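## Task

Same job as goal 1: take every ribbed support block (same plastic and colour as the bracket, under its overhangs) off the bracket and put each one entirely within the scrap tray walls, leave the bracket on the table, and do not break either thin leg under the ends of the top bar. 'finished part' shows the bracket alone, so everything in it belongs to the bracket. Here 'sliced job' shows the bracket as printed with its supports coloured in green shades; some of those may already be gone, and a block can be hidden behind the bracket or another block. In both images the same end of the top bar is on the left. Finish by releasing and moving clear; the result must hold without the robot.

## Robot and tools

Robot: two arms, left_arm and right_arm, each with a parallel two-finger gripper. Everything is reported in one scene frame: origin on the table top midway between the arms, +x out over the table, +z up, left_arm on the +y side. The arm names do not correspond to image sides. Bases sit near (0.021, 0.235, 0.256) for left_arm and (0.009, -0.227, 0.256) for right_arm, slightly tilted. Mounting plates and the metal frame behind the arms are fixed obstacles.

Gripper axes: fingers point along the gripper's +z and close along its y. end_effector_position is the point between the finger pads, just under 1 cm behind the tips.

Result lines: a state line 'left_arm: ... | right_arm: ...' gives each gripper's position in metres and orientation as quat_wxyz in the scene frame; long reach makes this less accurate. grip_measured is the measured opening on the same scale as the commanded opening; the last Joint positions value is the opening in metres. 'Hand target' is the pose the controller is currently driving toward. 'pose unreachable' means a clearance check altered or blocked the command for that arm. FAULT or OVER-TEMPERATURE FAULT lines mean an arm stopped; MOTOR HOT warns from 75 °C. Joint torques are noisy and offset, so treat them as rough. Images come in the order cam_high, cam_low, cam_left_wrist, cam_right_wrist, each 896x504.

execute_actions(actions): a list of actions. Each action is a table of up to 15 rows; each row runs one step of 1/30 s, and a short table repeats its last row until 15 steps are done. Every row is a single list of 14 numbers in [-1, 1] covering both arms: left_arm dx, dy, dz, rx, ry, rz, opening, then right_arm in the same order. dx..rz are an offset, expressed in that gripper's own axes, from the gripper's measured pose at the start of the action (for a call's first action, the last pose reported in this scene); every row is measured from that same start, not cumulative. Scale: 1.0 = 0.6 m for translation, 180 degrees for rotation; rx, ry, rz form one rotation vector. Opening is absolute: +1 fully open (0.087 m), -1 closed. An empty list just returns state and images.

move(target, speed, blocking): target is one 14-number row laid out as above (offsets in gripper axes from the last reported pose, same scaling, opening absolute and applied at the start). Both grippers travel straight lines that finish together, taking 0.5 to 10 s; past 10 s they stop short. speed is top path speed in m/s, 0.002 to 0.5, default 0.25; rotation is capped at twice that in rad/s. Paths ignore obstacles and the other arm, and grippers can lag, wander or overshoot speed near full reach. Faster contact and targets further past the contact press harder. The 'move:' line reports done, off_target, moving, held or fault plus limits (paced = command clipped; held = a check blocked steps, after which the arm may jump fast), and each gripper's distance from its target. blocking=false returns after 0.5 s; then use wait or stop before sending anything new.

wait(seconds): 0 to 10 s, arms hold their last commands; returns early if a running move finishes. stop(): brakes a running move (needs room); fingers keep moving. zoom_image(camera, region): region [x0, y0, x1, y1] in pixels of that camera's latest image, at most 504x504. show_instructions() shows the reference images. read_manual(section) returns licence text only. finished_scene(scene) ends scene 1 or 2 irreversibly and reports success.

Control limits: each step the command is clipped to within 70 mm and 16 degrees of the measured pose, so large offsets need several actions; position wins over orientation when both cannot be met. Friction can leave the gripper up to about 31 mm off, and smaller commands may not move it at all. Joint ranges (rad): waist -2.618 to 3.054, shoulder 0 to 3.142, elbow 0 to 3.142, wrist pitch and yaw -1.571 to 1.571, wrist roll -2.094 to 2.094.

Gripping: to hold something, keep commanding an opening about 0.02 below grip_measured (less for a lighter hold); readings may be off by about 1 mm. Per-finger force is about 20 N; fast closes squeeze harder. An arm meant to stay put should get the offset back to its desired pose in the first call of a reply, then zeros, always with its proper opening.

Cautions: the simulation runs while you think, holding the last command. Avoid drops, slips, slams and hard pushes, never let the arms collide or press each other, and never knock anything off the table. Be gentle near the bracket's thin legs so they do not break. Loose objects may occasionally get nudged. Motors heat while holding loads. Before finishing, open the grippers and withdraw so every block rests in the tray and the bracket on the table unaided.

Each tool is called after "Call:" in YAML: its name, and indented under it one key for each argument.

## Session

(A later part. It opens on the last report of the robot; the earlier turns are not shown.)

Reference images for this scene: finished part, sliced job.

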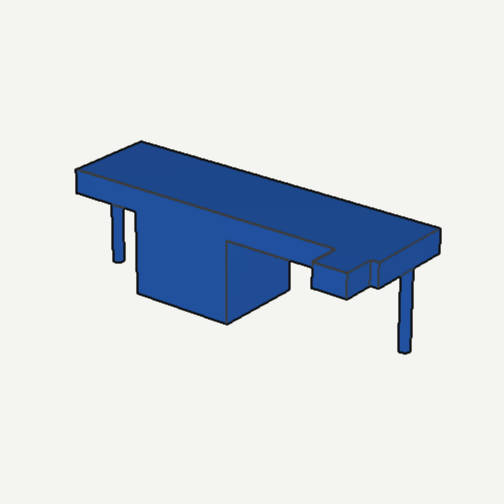

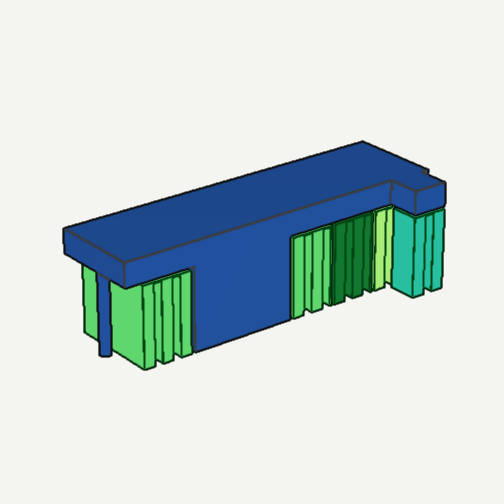

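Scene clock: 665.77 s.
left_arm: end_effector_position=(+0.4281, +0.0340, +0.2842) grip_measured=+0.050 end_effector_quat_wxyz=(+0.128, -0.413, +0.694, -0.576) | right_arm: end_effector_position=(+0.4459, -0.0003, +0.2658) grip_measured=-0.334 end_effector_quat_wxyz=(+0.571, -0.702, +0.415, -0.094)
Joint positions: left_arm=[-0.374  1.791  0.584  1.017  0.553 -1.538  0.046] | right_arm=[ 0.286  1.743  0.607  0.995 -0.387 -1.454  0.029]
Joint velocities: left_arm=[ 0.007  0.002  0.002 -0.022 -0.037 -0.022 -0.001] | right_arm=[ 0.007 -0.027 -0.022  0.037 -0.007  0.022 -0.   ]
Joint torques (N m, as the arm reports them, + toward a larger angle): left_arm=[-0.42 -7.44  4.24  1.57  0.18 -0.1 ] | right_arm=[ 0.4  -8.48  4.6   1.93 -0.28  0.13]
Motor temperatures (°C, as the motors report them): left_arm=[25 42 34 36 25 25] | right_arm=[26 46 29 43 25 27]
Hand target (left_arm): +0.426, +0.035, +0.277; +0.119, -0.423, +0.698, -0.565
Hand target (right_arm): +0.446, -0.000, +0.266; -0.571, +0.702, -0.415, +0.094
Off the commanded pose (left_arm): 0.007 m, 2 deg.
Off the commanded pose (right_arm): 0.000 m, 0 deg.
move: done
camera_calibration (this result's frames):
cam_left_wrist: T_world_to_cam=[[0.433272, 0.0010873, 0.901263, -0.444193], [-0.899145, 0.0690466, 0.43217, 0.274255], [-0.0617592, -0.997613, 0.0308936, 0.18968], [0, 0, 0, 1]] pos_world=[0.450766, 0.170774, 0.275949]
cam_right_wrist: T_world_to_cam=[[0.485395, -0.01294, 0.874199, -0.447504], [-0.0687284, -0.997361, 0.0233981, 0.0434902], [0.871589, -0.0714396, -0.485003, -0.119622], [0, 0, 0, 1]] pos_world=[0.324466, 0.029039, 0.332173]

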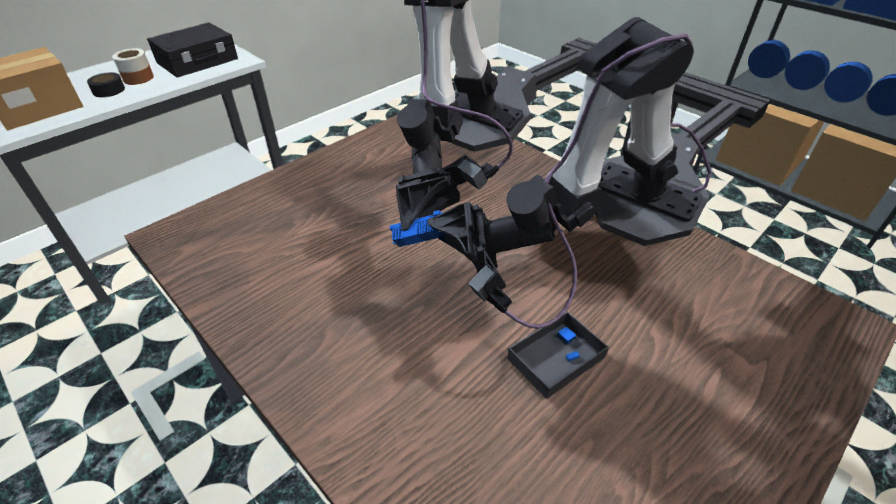

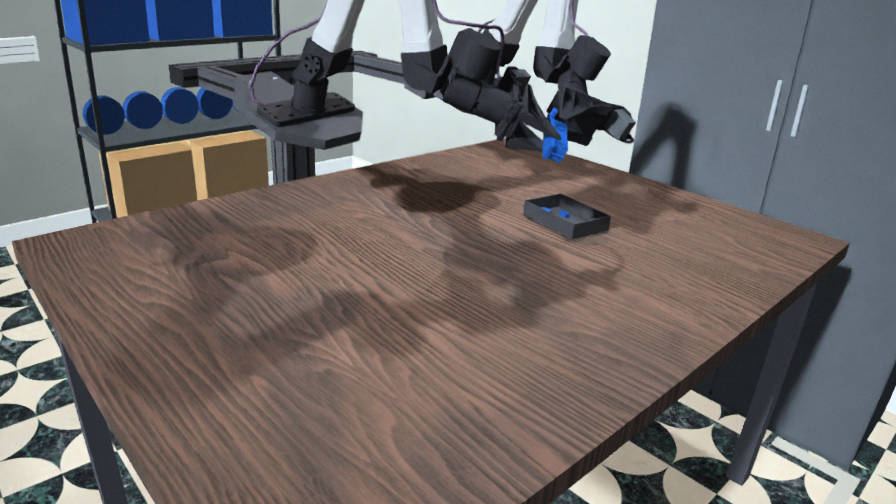

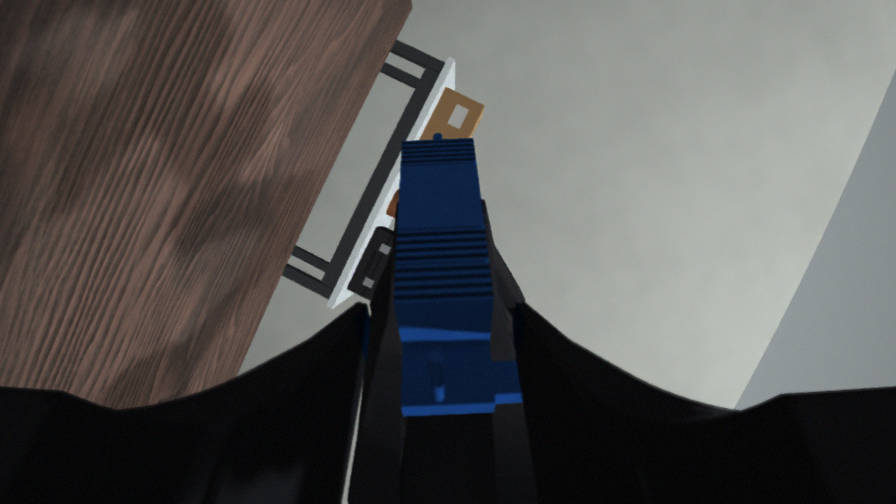

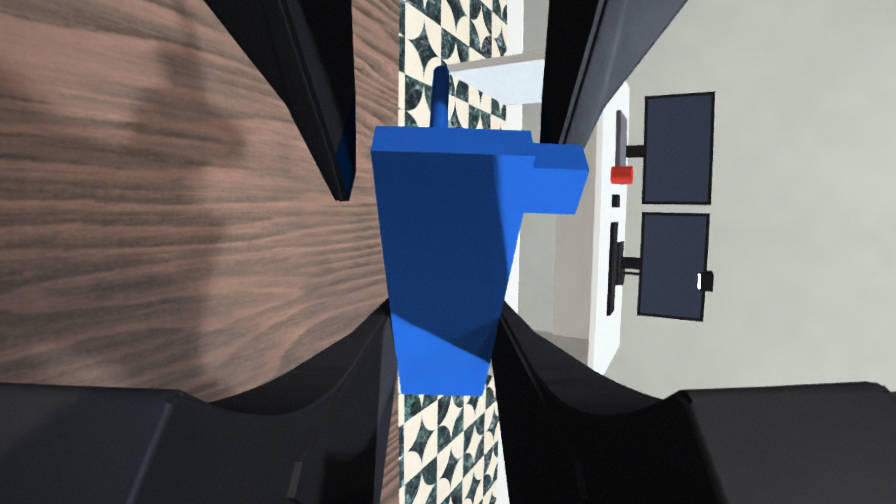

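Call:
execute_actions:
  actions:
    - [[0,0,0,0,0,0,0.02,0,0,0,0,0,0,-0.40],[0,0,0,0,0,0,-0.01,0,0,0,0,0,0,-0.40],[0,0,0,0,0,0,-0.04,0,0,0,0,0,0,-0.40],[0,0,0,0,0,0,-0.07,0,0,0,0,0,0,-0.40],[0,0,0,0,0,0,-0.10,0,0,0,0,0,0,-0.40],[0,0,0,0,0,0,-0.13,0,0,0,0,0,0,-0.40],[0,0,0,0,0,0,-0.16,0,0,0,0,0,0,-0.40],[0,0,0,0,0,0,-0.19,0,0,0,0,0,0,-0.40],[0,0,0,0,0,0,-0.22,0,0,0,0,0,0,-0.40],[0,0,0,0,0,0,-0.245,0,0,0,0,0,0,-0.40],[0,0,0,0,0,0,-0.27,0,0,0,0,0,0,-0.40],[0,0,0,0,0,0,-0.29,0,0,0,0,0,0,-0.40],[0,0,0,0,0,0,-0.31,0,0,0,0,0,0,-0.40],[0,0,0,0,0,0,-0.325,0,0,0,0,0,0,-0.40],[0,0,0,0,0,0,-0.34,0,0,0,0,0,0,-0.40]]
    - [[0,0,0,0,0,0,-0.35,0,0,0,0,0,0,-0.40],[0,0,0,0,0,0,-0.36,0,0,0,0,0,0,-0.40],[0,0,0,0,0,0,-0.37,0,0,0,0,0,0,-0.40],[0,0,0,0,0,0,-0.38,0,0,0,0,0,0,-0.40],[0,0,0,0,0,0,-0.39,0,0,0,0,0,0,-0.40],[0,0,0,0,0,0,-0.40,0,0,0,0,0,0,-0.40],[0,0,0,0,0,0,-0.41,0,0,0,0,0,0,-0.40],[0,0,0,0,0,0,-0.42,0,0,0,0,0,0,-0.40],[0,0,0,0,0,0,-0.43,0,0,0,0,0,0,-0.40],[0,0,0,0,0,0,-0.44,0,0,0,0,0,0,-0.40],[0,0,0,0,0,0,-0.45,0,0,0,0,0,0,-0.40]]

Scene clock: 687.87 s.
left_arm: end_effector_position=(+0.4283, +0.0340, +0.2846) grip_measured=-0.372 end_effector_quat_wxyz=(+0.129, -0.412, +0.694, -0.576) | right_arm: end_effector_position=(+0.4458, -0.0003, +0.2655) grip_measured=-0.334 end_effector_quat_wxyz=(+0.571, -0.702, +0.415, -0.094)
Joint positions: left_arm=[-0.374  1.791  0.584  1.019  0.553 -1.538  0.027] | right_arm=[ 0.286  1.743  0.607  0.994 -0.387 -1.454  0.029]
Joint velocities: left_arm=[-0.002  0.007 -0.012  0.066 -0.037  0.007  0.001] | right_arm=[ 0.012 -0.002  0.012 -0.007 -0.066 -0.066 -0.001]
Joint torques (N m, as the arm reports them, + toward a larger angle): left_arm=[-0.64 -7.68  4.12  1.87  0.21 -0.08] | right_arm=[ 0.42 -8.45  4.6   1.93 -0.25  0.12]
Motor temperatures (°C, as the motors report them): left_arm=[25 44 34 36 25 25] | right_arm=[26 46 29 44 25 27]
Hand target (left_arm): +0.428, +0.034, +0.284; +0.129, -0.412, +0.694, -0.576
Hand target (right_arm): +0.446, -0.000, +0.266; -0.571, +0.702, -0.415, +0.094
Off the commanded pose (left_arm): 0.000 m, 0 deg.
Off the commanded pose (right_arm): 0.000 m, 0 deg.
camera_calibration (this result's frames):
cam_left_wrist: T_world_to_cam=[[0.431255, 0.00157049, 0.902229, -0.444081], [-0.900128, 0.0689793, 0.430131, 0.275267], [-0.0615596, -0.997617, 0.0311613, 0.18953], [0, 0, 0, 1]] pos_world=[0.450955, 0.170788, 0.276356]
cam_right_wrist: T_world_to_cam=[[0.486304, -0.0124783, 0.8737, -0.447491], [-0.0685955, -0.997357, 0.023936, 0.0432596], [0.871093, -0.0715721, -0.485875, -0.119194], [0, 0, 0, 1]] pos_world=[0.324413, 0.0290304, 0.332024]

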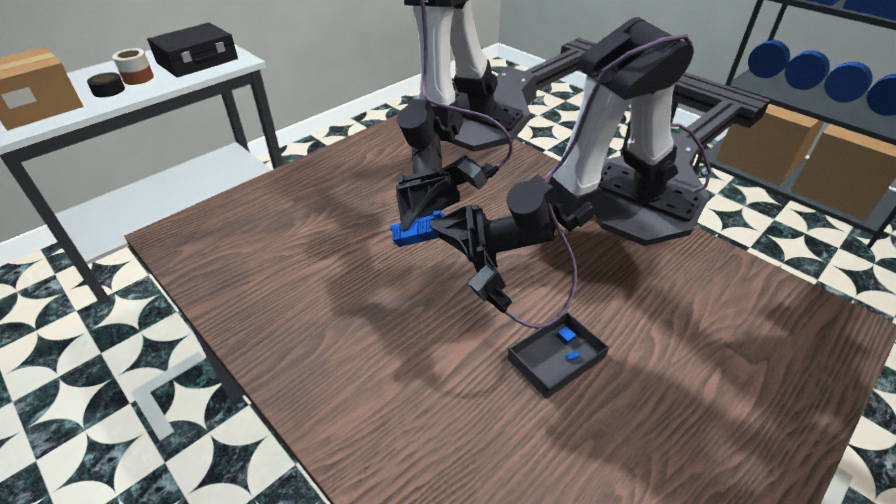

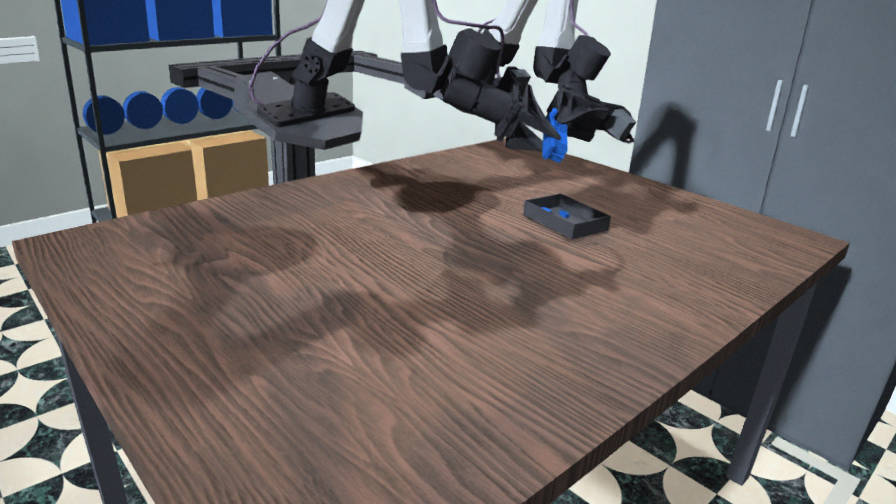

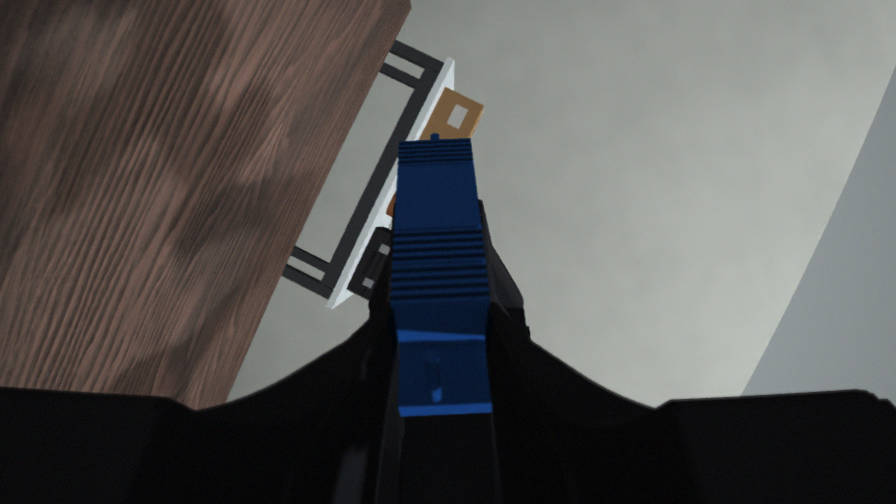

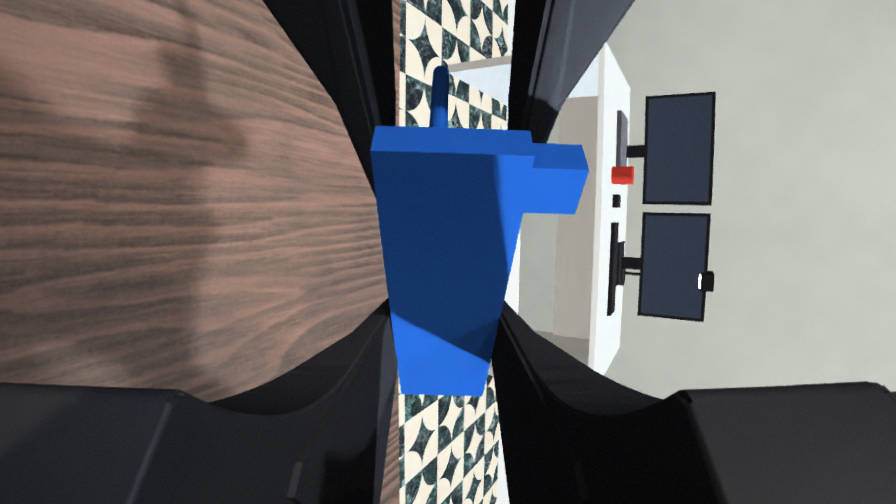

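Call:
move:
  target: [-0.04, 0.006, -0.003, 0, 0, 0.06, -0.45, 0, 0, 0, 0, 0, 0, -0.40]
  speed: 0.03

Scene clock: 699.47 s.
left_arm: end_effector_position=(+0.4385, +0.0500, +0.2839) grip_measured=-0.372 end_effector_quat_wxyz=(+0.193, -0.337, +0.725, -0.569) | right_arm: end_effector_position=(+0.4450, +0.0010, +0.2658) grip_measured=-0.335 end_effector_quat_wxyz=(+0.572, -0.703, +0.413, -0.091)
Joint positions: left_arm=[-0.318  1.791  0.618  1.011  0.612 -1.339  0.027] | right_arm=[ 0.286  1.743  0.607  0.994 -0.395 -1.454  0.029]
Joint velocities: left_arm=[-0.017  0.012 -0.027  0.037  0.007  0.066  0.001] | right_arm=[-0.007 -0.017 -0.002 -0.007  0.095  0.022  0.001]
Joint torques (N m, as the arm reports them, + toward a larger angle): left_arm=[ 0.59 -6.48  6.05  1.6   0.33 -0.04] | right_arm=[ 0.4  -8.52  4.54  1.94 -0.16  0.11]
Motor temperatures (°C, as the motors report them): left_arm=[25 44 34 37 25 25] | right_arm=[26 46 29 44 25 27]
Hand target (left_arm): +0.440, +0.053, +0.275; +0.183, -0.345, +0.730, -0.561
Hand target (right_arm): +0.446, -0.000, +0.266; -0.571, +0.702, -0.415, +0.094
Off the commanded pose (left_arm): 0.010 m, 2 deg.
Off the commanded pose (right_arm): 0.002 m, 0 deg.
move: done
camera_calibration (this result's frames):
cam_left_wrist: T_world_to_cam=[[0.27754, -0.126449, 0.952356, -0.388314], [-0.954503, 0.0762437, 0.288289, 0.347341], [-0.109065, -0.989039, -0.0995357, 0.263617], [0, 0, 0, 1]] pos_world=[0.468063, 0.185143, 0.295917]
cam_right_wrist: T_world_to_cam=[[0.486711, -0.0118252, 0.873483, -0.447508], [-0.0609769, -0.997929, 0.0204668, 0.0419942], [0.871433, -0.0632237, -0.486424, -0.11829], [0, 0, 0, 1]] pos_world=[0.323449, 0.0291366, 0.332492]

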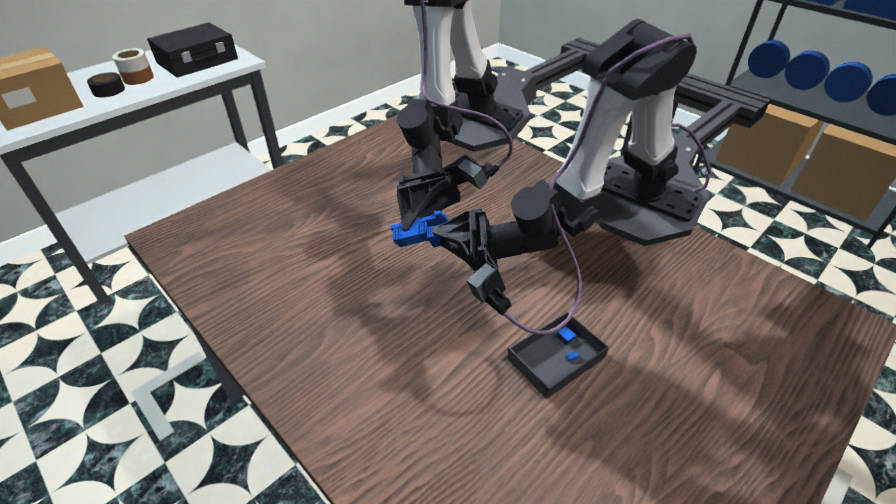

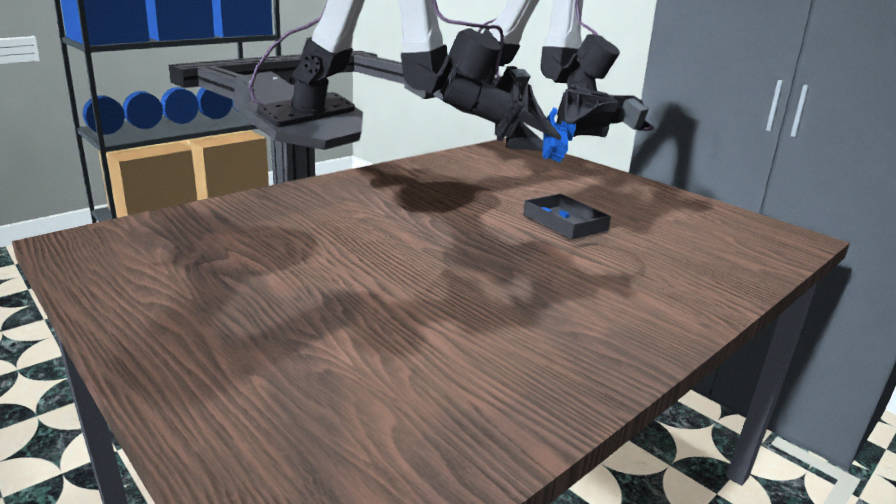

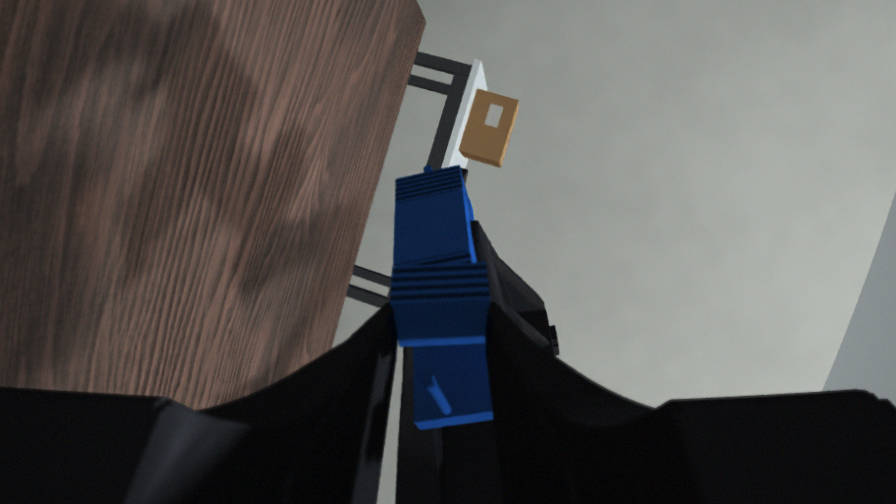

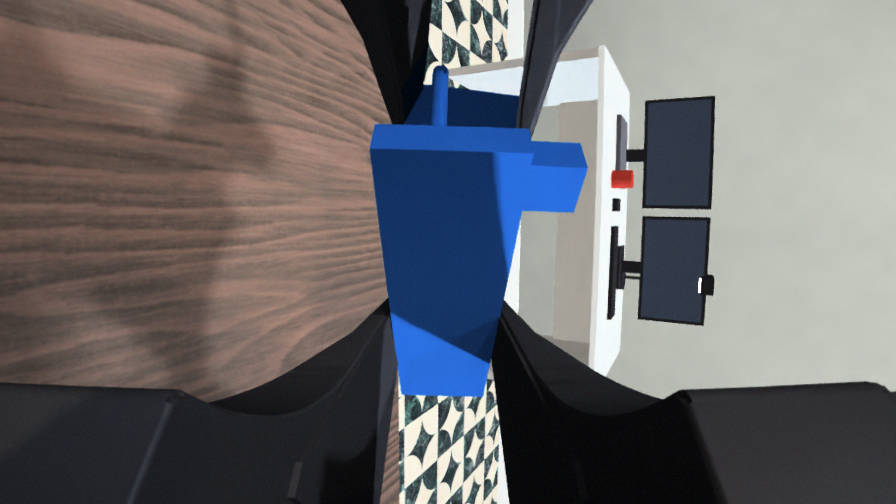

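Call:
move:
  target: [-0.075, 0.008, 0, 0, 0, 0, -0.45, 0, 0, 0, 0, 0, 0, -0.40]
  speed: 0.06

Scene clock: 702.77 s.
left_arm: end_effector_position=(+0.4683, +0.0808, +0.2874) grip_measured=-0.372 end_effector_quat_wxyz=(+0.211, -0.327, +0.719, -0.576) | right_arm: end_effector_position=(+0.4450, +0.0010, +0.2658) grip_measured=-0.335 end_effector_quat_wxyz=(+0.572, -0.703, +0.413, -0.091)
Joint positions: left_arm=[-0.215  1.834  0.72   0.983  0.71  -1.318  0.027] | right_arm=[ 0.286  1.743  0.607  0.994 -0.395 -1.454  0.029]
Joint velocities: left_arm=[ 0.007  0.002  0.012 -0.081  0.037  0.007 -0.   ] | right_arm=[-0.012  0.007  0.002  0.037 -0.051 -0.022 -0.   ]
Joint torques (N m, as the arm reports them, + toward a larger angle): left_arm=[ 0.71 -6.54  6.28  1.58  0.31 -0.05] | right_arm=[ 0.4  -8.42  4.52  1.94 -0.28  0.11]
Motor temperatures (°C, as the motors report them): left_arm=[25 44 34 37 25 25] | right_arm=[26 46 29 44 25 27]
Hand target (left_arm): +0.468, +0.083, +0.275; +0.194, -0.337, +0.725, -0.569
Hand target (right_arm): +0.445, +0.001, +0.266; -0.572, +0.703, -0.413, +0.091
Off the commanded pose (left_arm): 0.013 m, 3 deg.
Off the commanded pose (right_arm): 0.000 m, 0 deg.
move: off_target (left_arm)
camera_calibration (this result's frames):
cam_left_wrist: T_world_to_cam=[[0.236283, -0.124072, 0.963731, -0.380145], [-0.966722, 0.0700873, 0.24604, 0.390784], [-0.0980718, -0.989795, -0.103383, 0.293768], [0, 0, 0, 1]] pos_world=[0.496412, 0.216216, 0.300579]
cam_right_wrist: T_world_to_cam=[[0.486711, -0.0118252, 0.873483, -0.447508], [-0.0609769, -0.997929, 0.0204668, 0.0419942], [0.871433, -0.0632237, -0.486424, -0.11829], [0, 0, 0, 1]] pos_world=[0.323449, 0.0291366, 0.332492]

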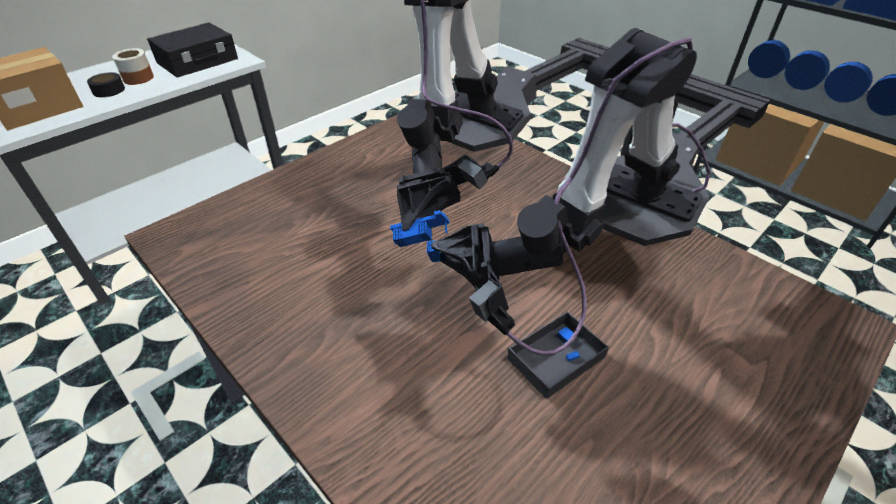

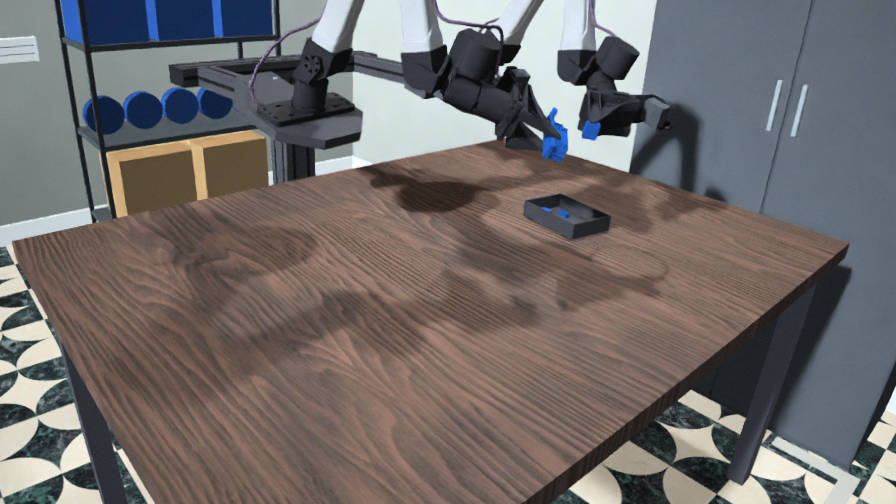

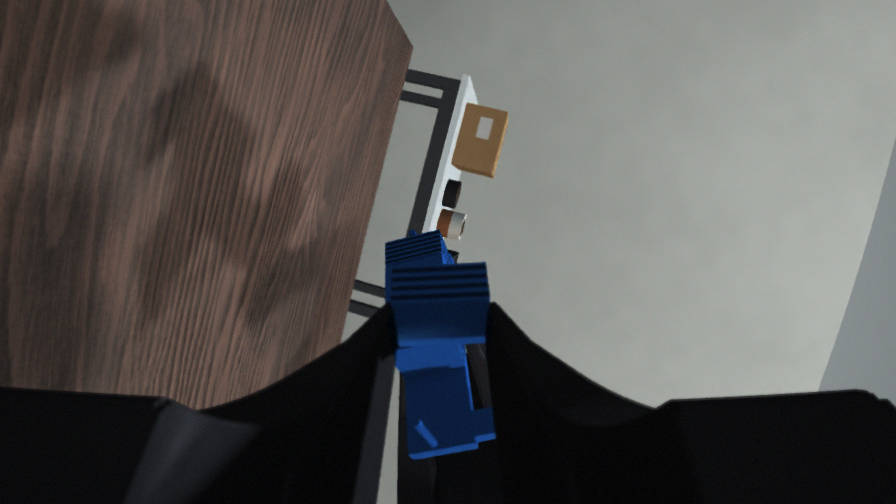

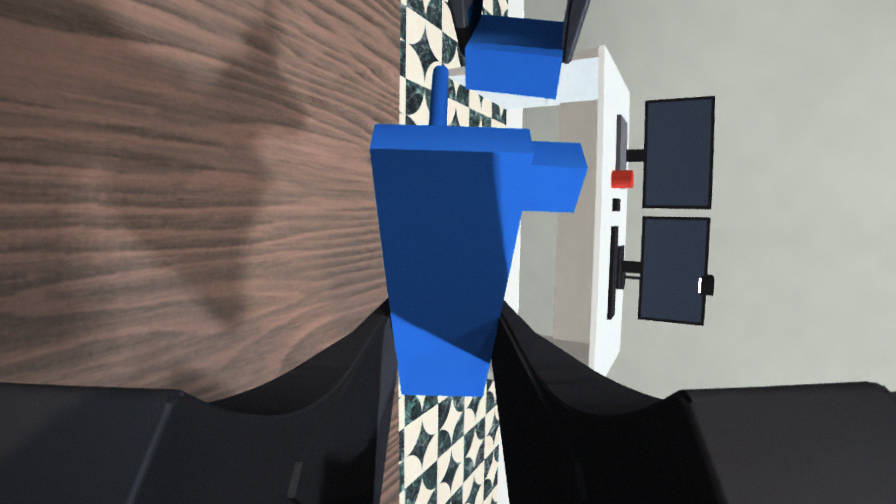

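Call:
move:
  target: [-0.0357, 0.4431, -0.2758, -0.3992, 0.1727, 0.2605, -0.45, 0, 0, 0, 0, 0, 0, -0.40]
  speed: 0.3

Scene clock: 715.00 s.
left_arm: end_effector_position=(+0.3183, +0.2469, +0.0765) grip_measured=-0.372 end_effector_quat_wxyz=(+0.012, +0.047, +0.999, +0.001) | right_arm: end_effector_position=(+0.4450, +0.0010, +0.2658) grip_measured=-0.335 end_effector_quat_wxyz=(+0.572, -0.703, +0.413, -0.091)
Joint positions: left_arm=[-0.164  2.027  0.925 -0.168 -0.063  0.119  0.027] | right_arm=[ 0.286  1.743  0.607  0.994 -0.395 -1.454  0.029]
Joint velocities: left_arm=[-0.017  0.017 -0.007  0.066 -0.095  0.037 -0.   ] | right_arm=[-0.022  0.002  0.027  0.037  0.037 -0.022  0.   ]
Joint torques (N m, as the arm reports them, + toward a larger angle): left_arm=[-1.19 -6.97  2.46  0.57 -0.03 -0.11] | right_arm=[ 0.34 -8.41  4.39  1.92 -0.27  0.1 ]
Motor temperatures (°C, as the motors report them): left_arm=[25 44 34 36 25 25] | right_arm=[26 46 29 44 25 27]
Hand target (left_arm): +0.311, +0.245, +0.069; +0.003, +0.056, +0.998, +0.004
Hand target (right_arm): +0.445, +0.001, +0.266; -0.572, +0.703, -0.413, +0.091
Off the commanded pose (left_arm): 0.011 m, 2 deg.
Off the commanded pose (right_arm): 0.000 m, 0 deg.
move: off_target (left_arm)
camera_calibration (this result's frames):
cam_left_wrist: T_world_to_cam=[[-0.0887374, -0.995995, -0.0109655, 0.272439], [-0.658181, 0.0503701, 0.751173, 0.154046], [-0.747612, 0.0738744, -0.660015, 0.408344], [0, 0, 0, 1]] pos_world=[0.430848, 0.233422, 0.156785]
cam_right_wrist: T_world_to_cam=[[0.486711, -0.0118252, 0.873483, -0.447508], [-0.0609769, -0.997929, 0.0204668, 0.0419942], [0.871433, -0.0632237, -0.486424, -0.11829], [0, 0, 0, 1]] pos_world=[0.323449, 0.0291366, 0.332492]

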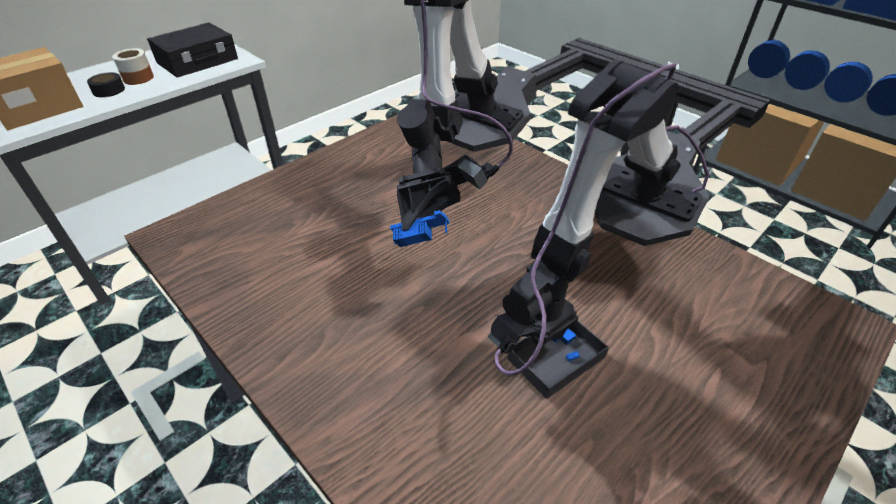

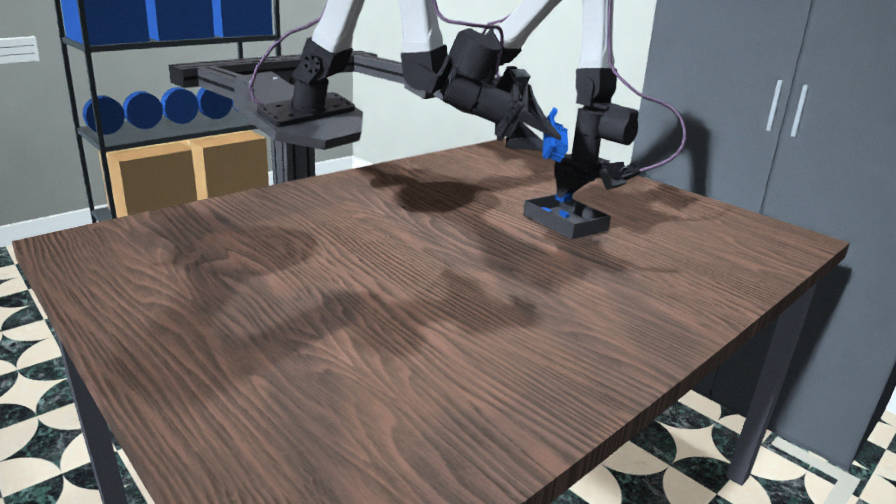

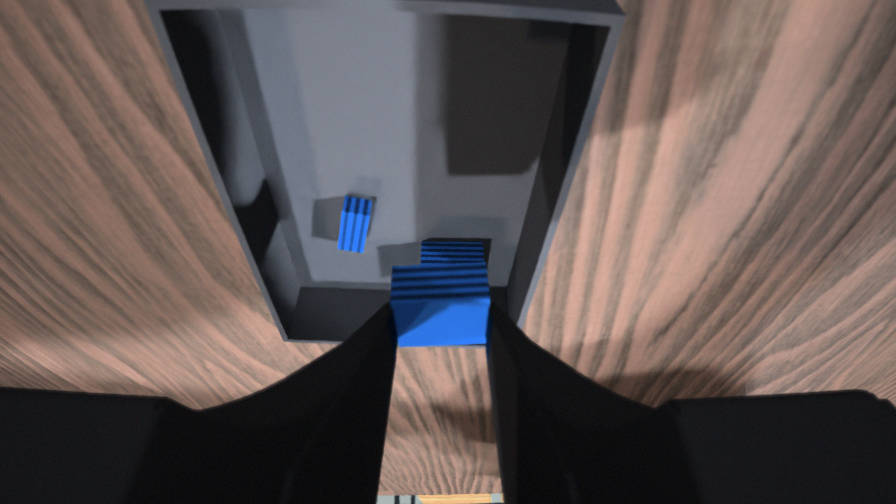

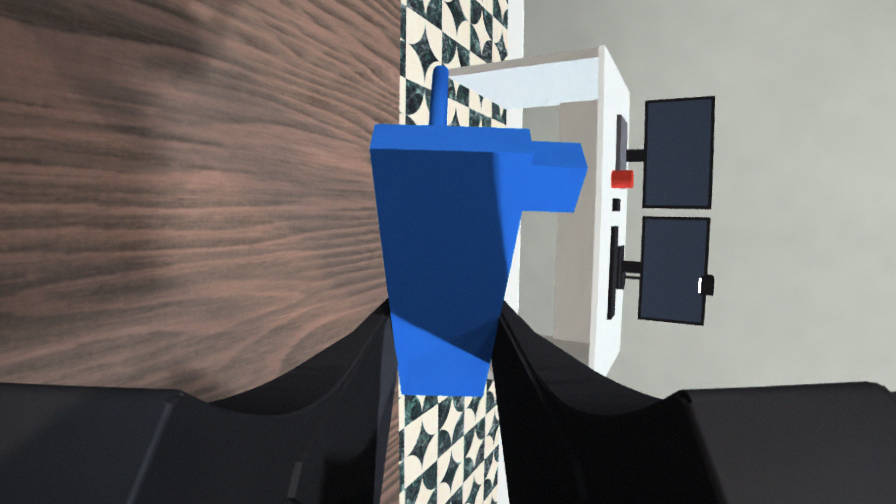

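Call:
move:
  target: [0.0118, -0.0085, 0.1023, 0, 0.0076, 0.0064, -0.45, 0, 0, 0, 0, 0, 0, -0.40]
  speed: 0.06

Scene clock: 722.77 s.
left_arm: end_effector_position=(+0.3049, +0.2438, +0.0215) grip_measured=-0.372 end_effector_quat_wxyz=(-0.006, +0.051, +0.999, +0.001) | right_arm: end_effector_position=(+0.4450, +0.0010, +0.2658) grip_measured=-0.335 end_effector_quat_wxyz=(+0.572, -0.703, +0.413, -0.091)
Joint positions: left_arm=[-0.164  2.24   0.962 -0.028 -0.065  0.125  0.027] | right_arm=[ 0.286  1.743  0.607  0.994 -0.395 -1.454  0.029]
Joint velocities: left_arm=[-0.002  0.002  0.007  0.007  0.022 -0.022  0.   ] | right_arm=[-0.017  0.007 -0.007  0.007 -0.081 -0.095 -0.001]
Joint torques (N m, as the arm reports them, + toward a larger angle): left_arm=[-0.8  -7.18  3.96  0.49  0.04 -0.08] | right_arm=[ 0.42 -8.36  4.46  1.94 -0.28  0.11]
Motor temperatures (°C, as the motors report them): left_arm=[25 44 34 35 25 25] | right_arm=[26 46 29 44 25 27]
Hand target (left_arm): +0.311, +0.242, +0.015; +0.000, +0.057, +0.998, +0.002
Hand target (right_arm): +0.445, +0.001, +0.266; -0.572, +0.703, -0.413, +0.091
Off the commanded pose (left_arm): 0.010 m, 1 deg.
Off the commanded pose (right_arm): 0.000 m, 0 deg.
move: done
camera_calibration (this result's frames):
cam_left_wrist: T_world_to_cam=[[-0.0978142, -0.995167, -0.00864102, 0.270036], [-0.629793, 0.0551743, 0.774801, 0.176433], [-0.770579, 0.0812286, -0.632147, 0.366889], [0, 0, 0, 1]] pos_world=[0.420247, 0.229194, 0.0975606]
cam_right_wrist: T_world_to_cam=[[0.486711, -0.0118252, 0.873483, -0.447508], [-0.0609769, -0.997929, 0.0204668, 0.0419942], [0.871433, -0.0632237, -0.486424, -0.11829], [0, 0, 0, 1]] pos_world=[0.323449, 0.0291366, 0.332492]

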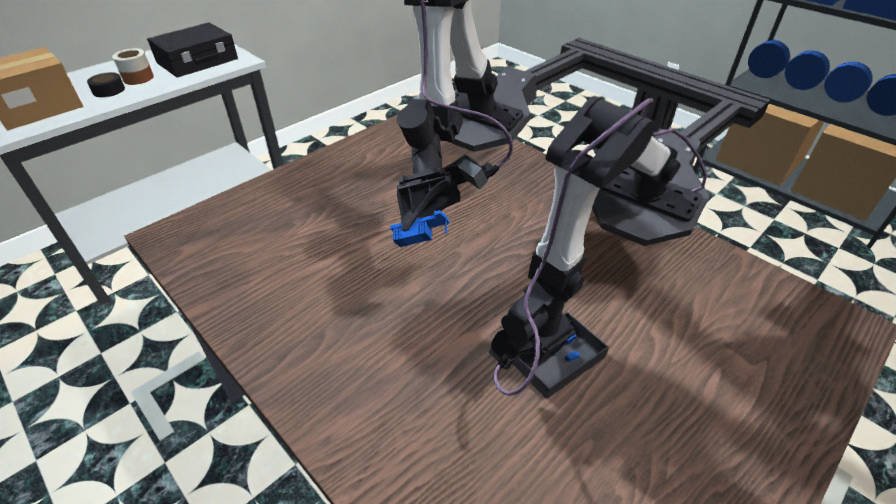

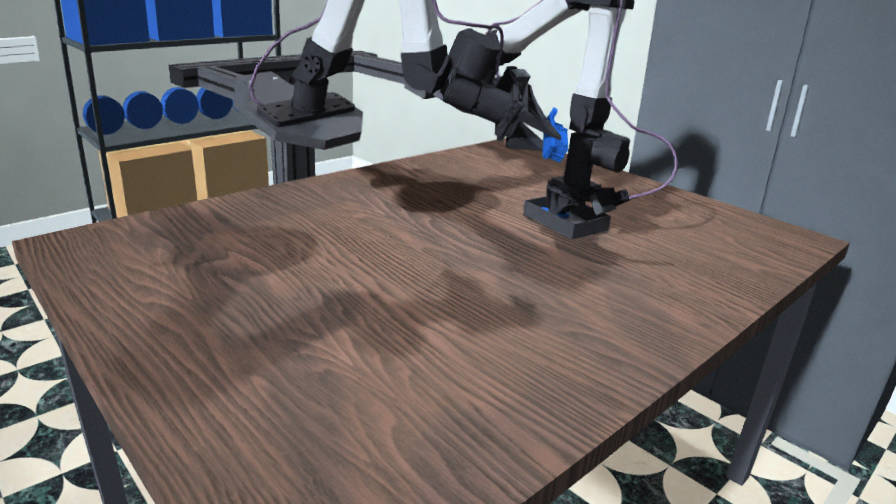

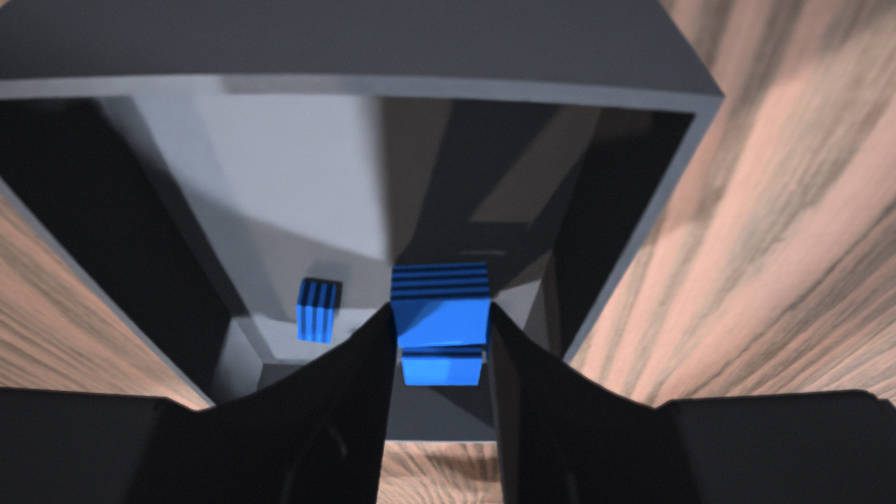

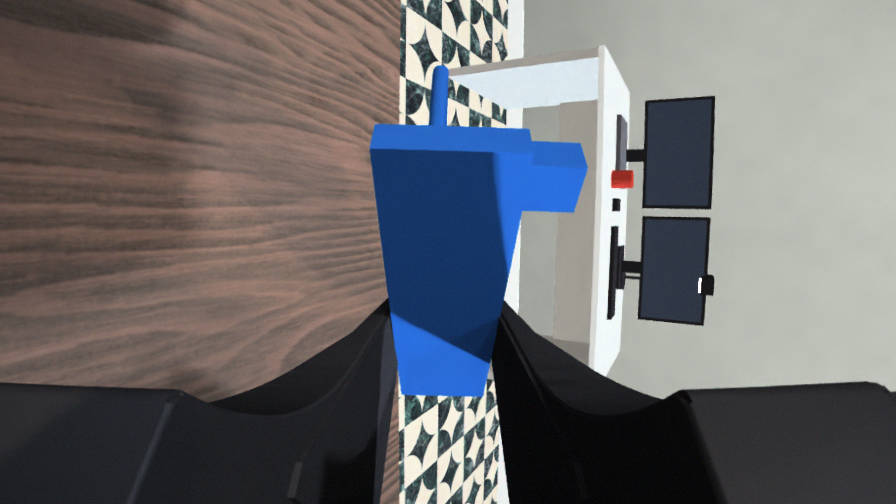

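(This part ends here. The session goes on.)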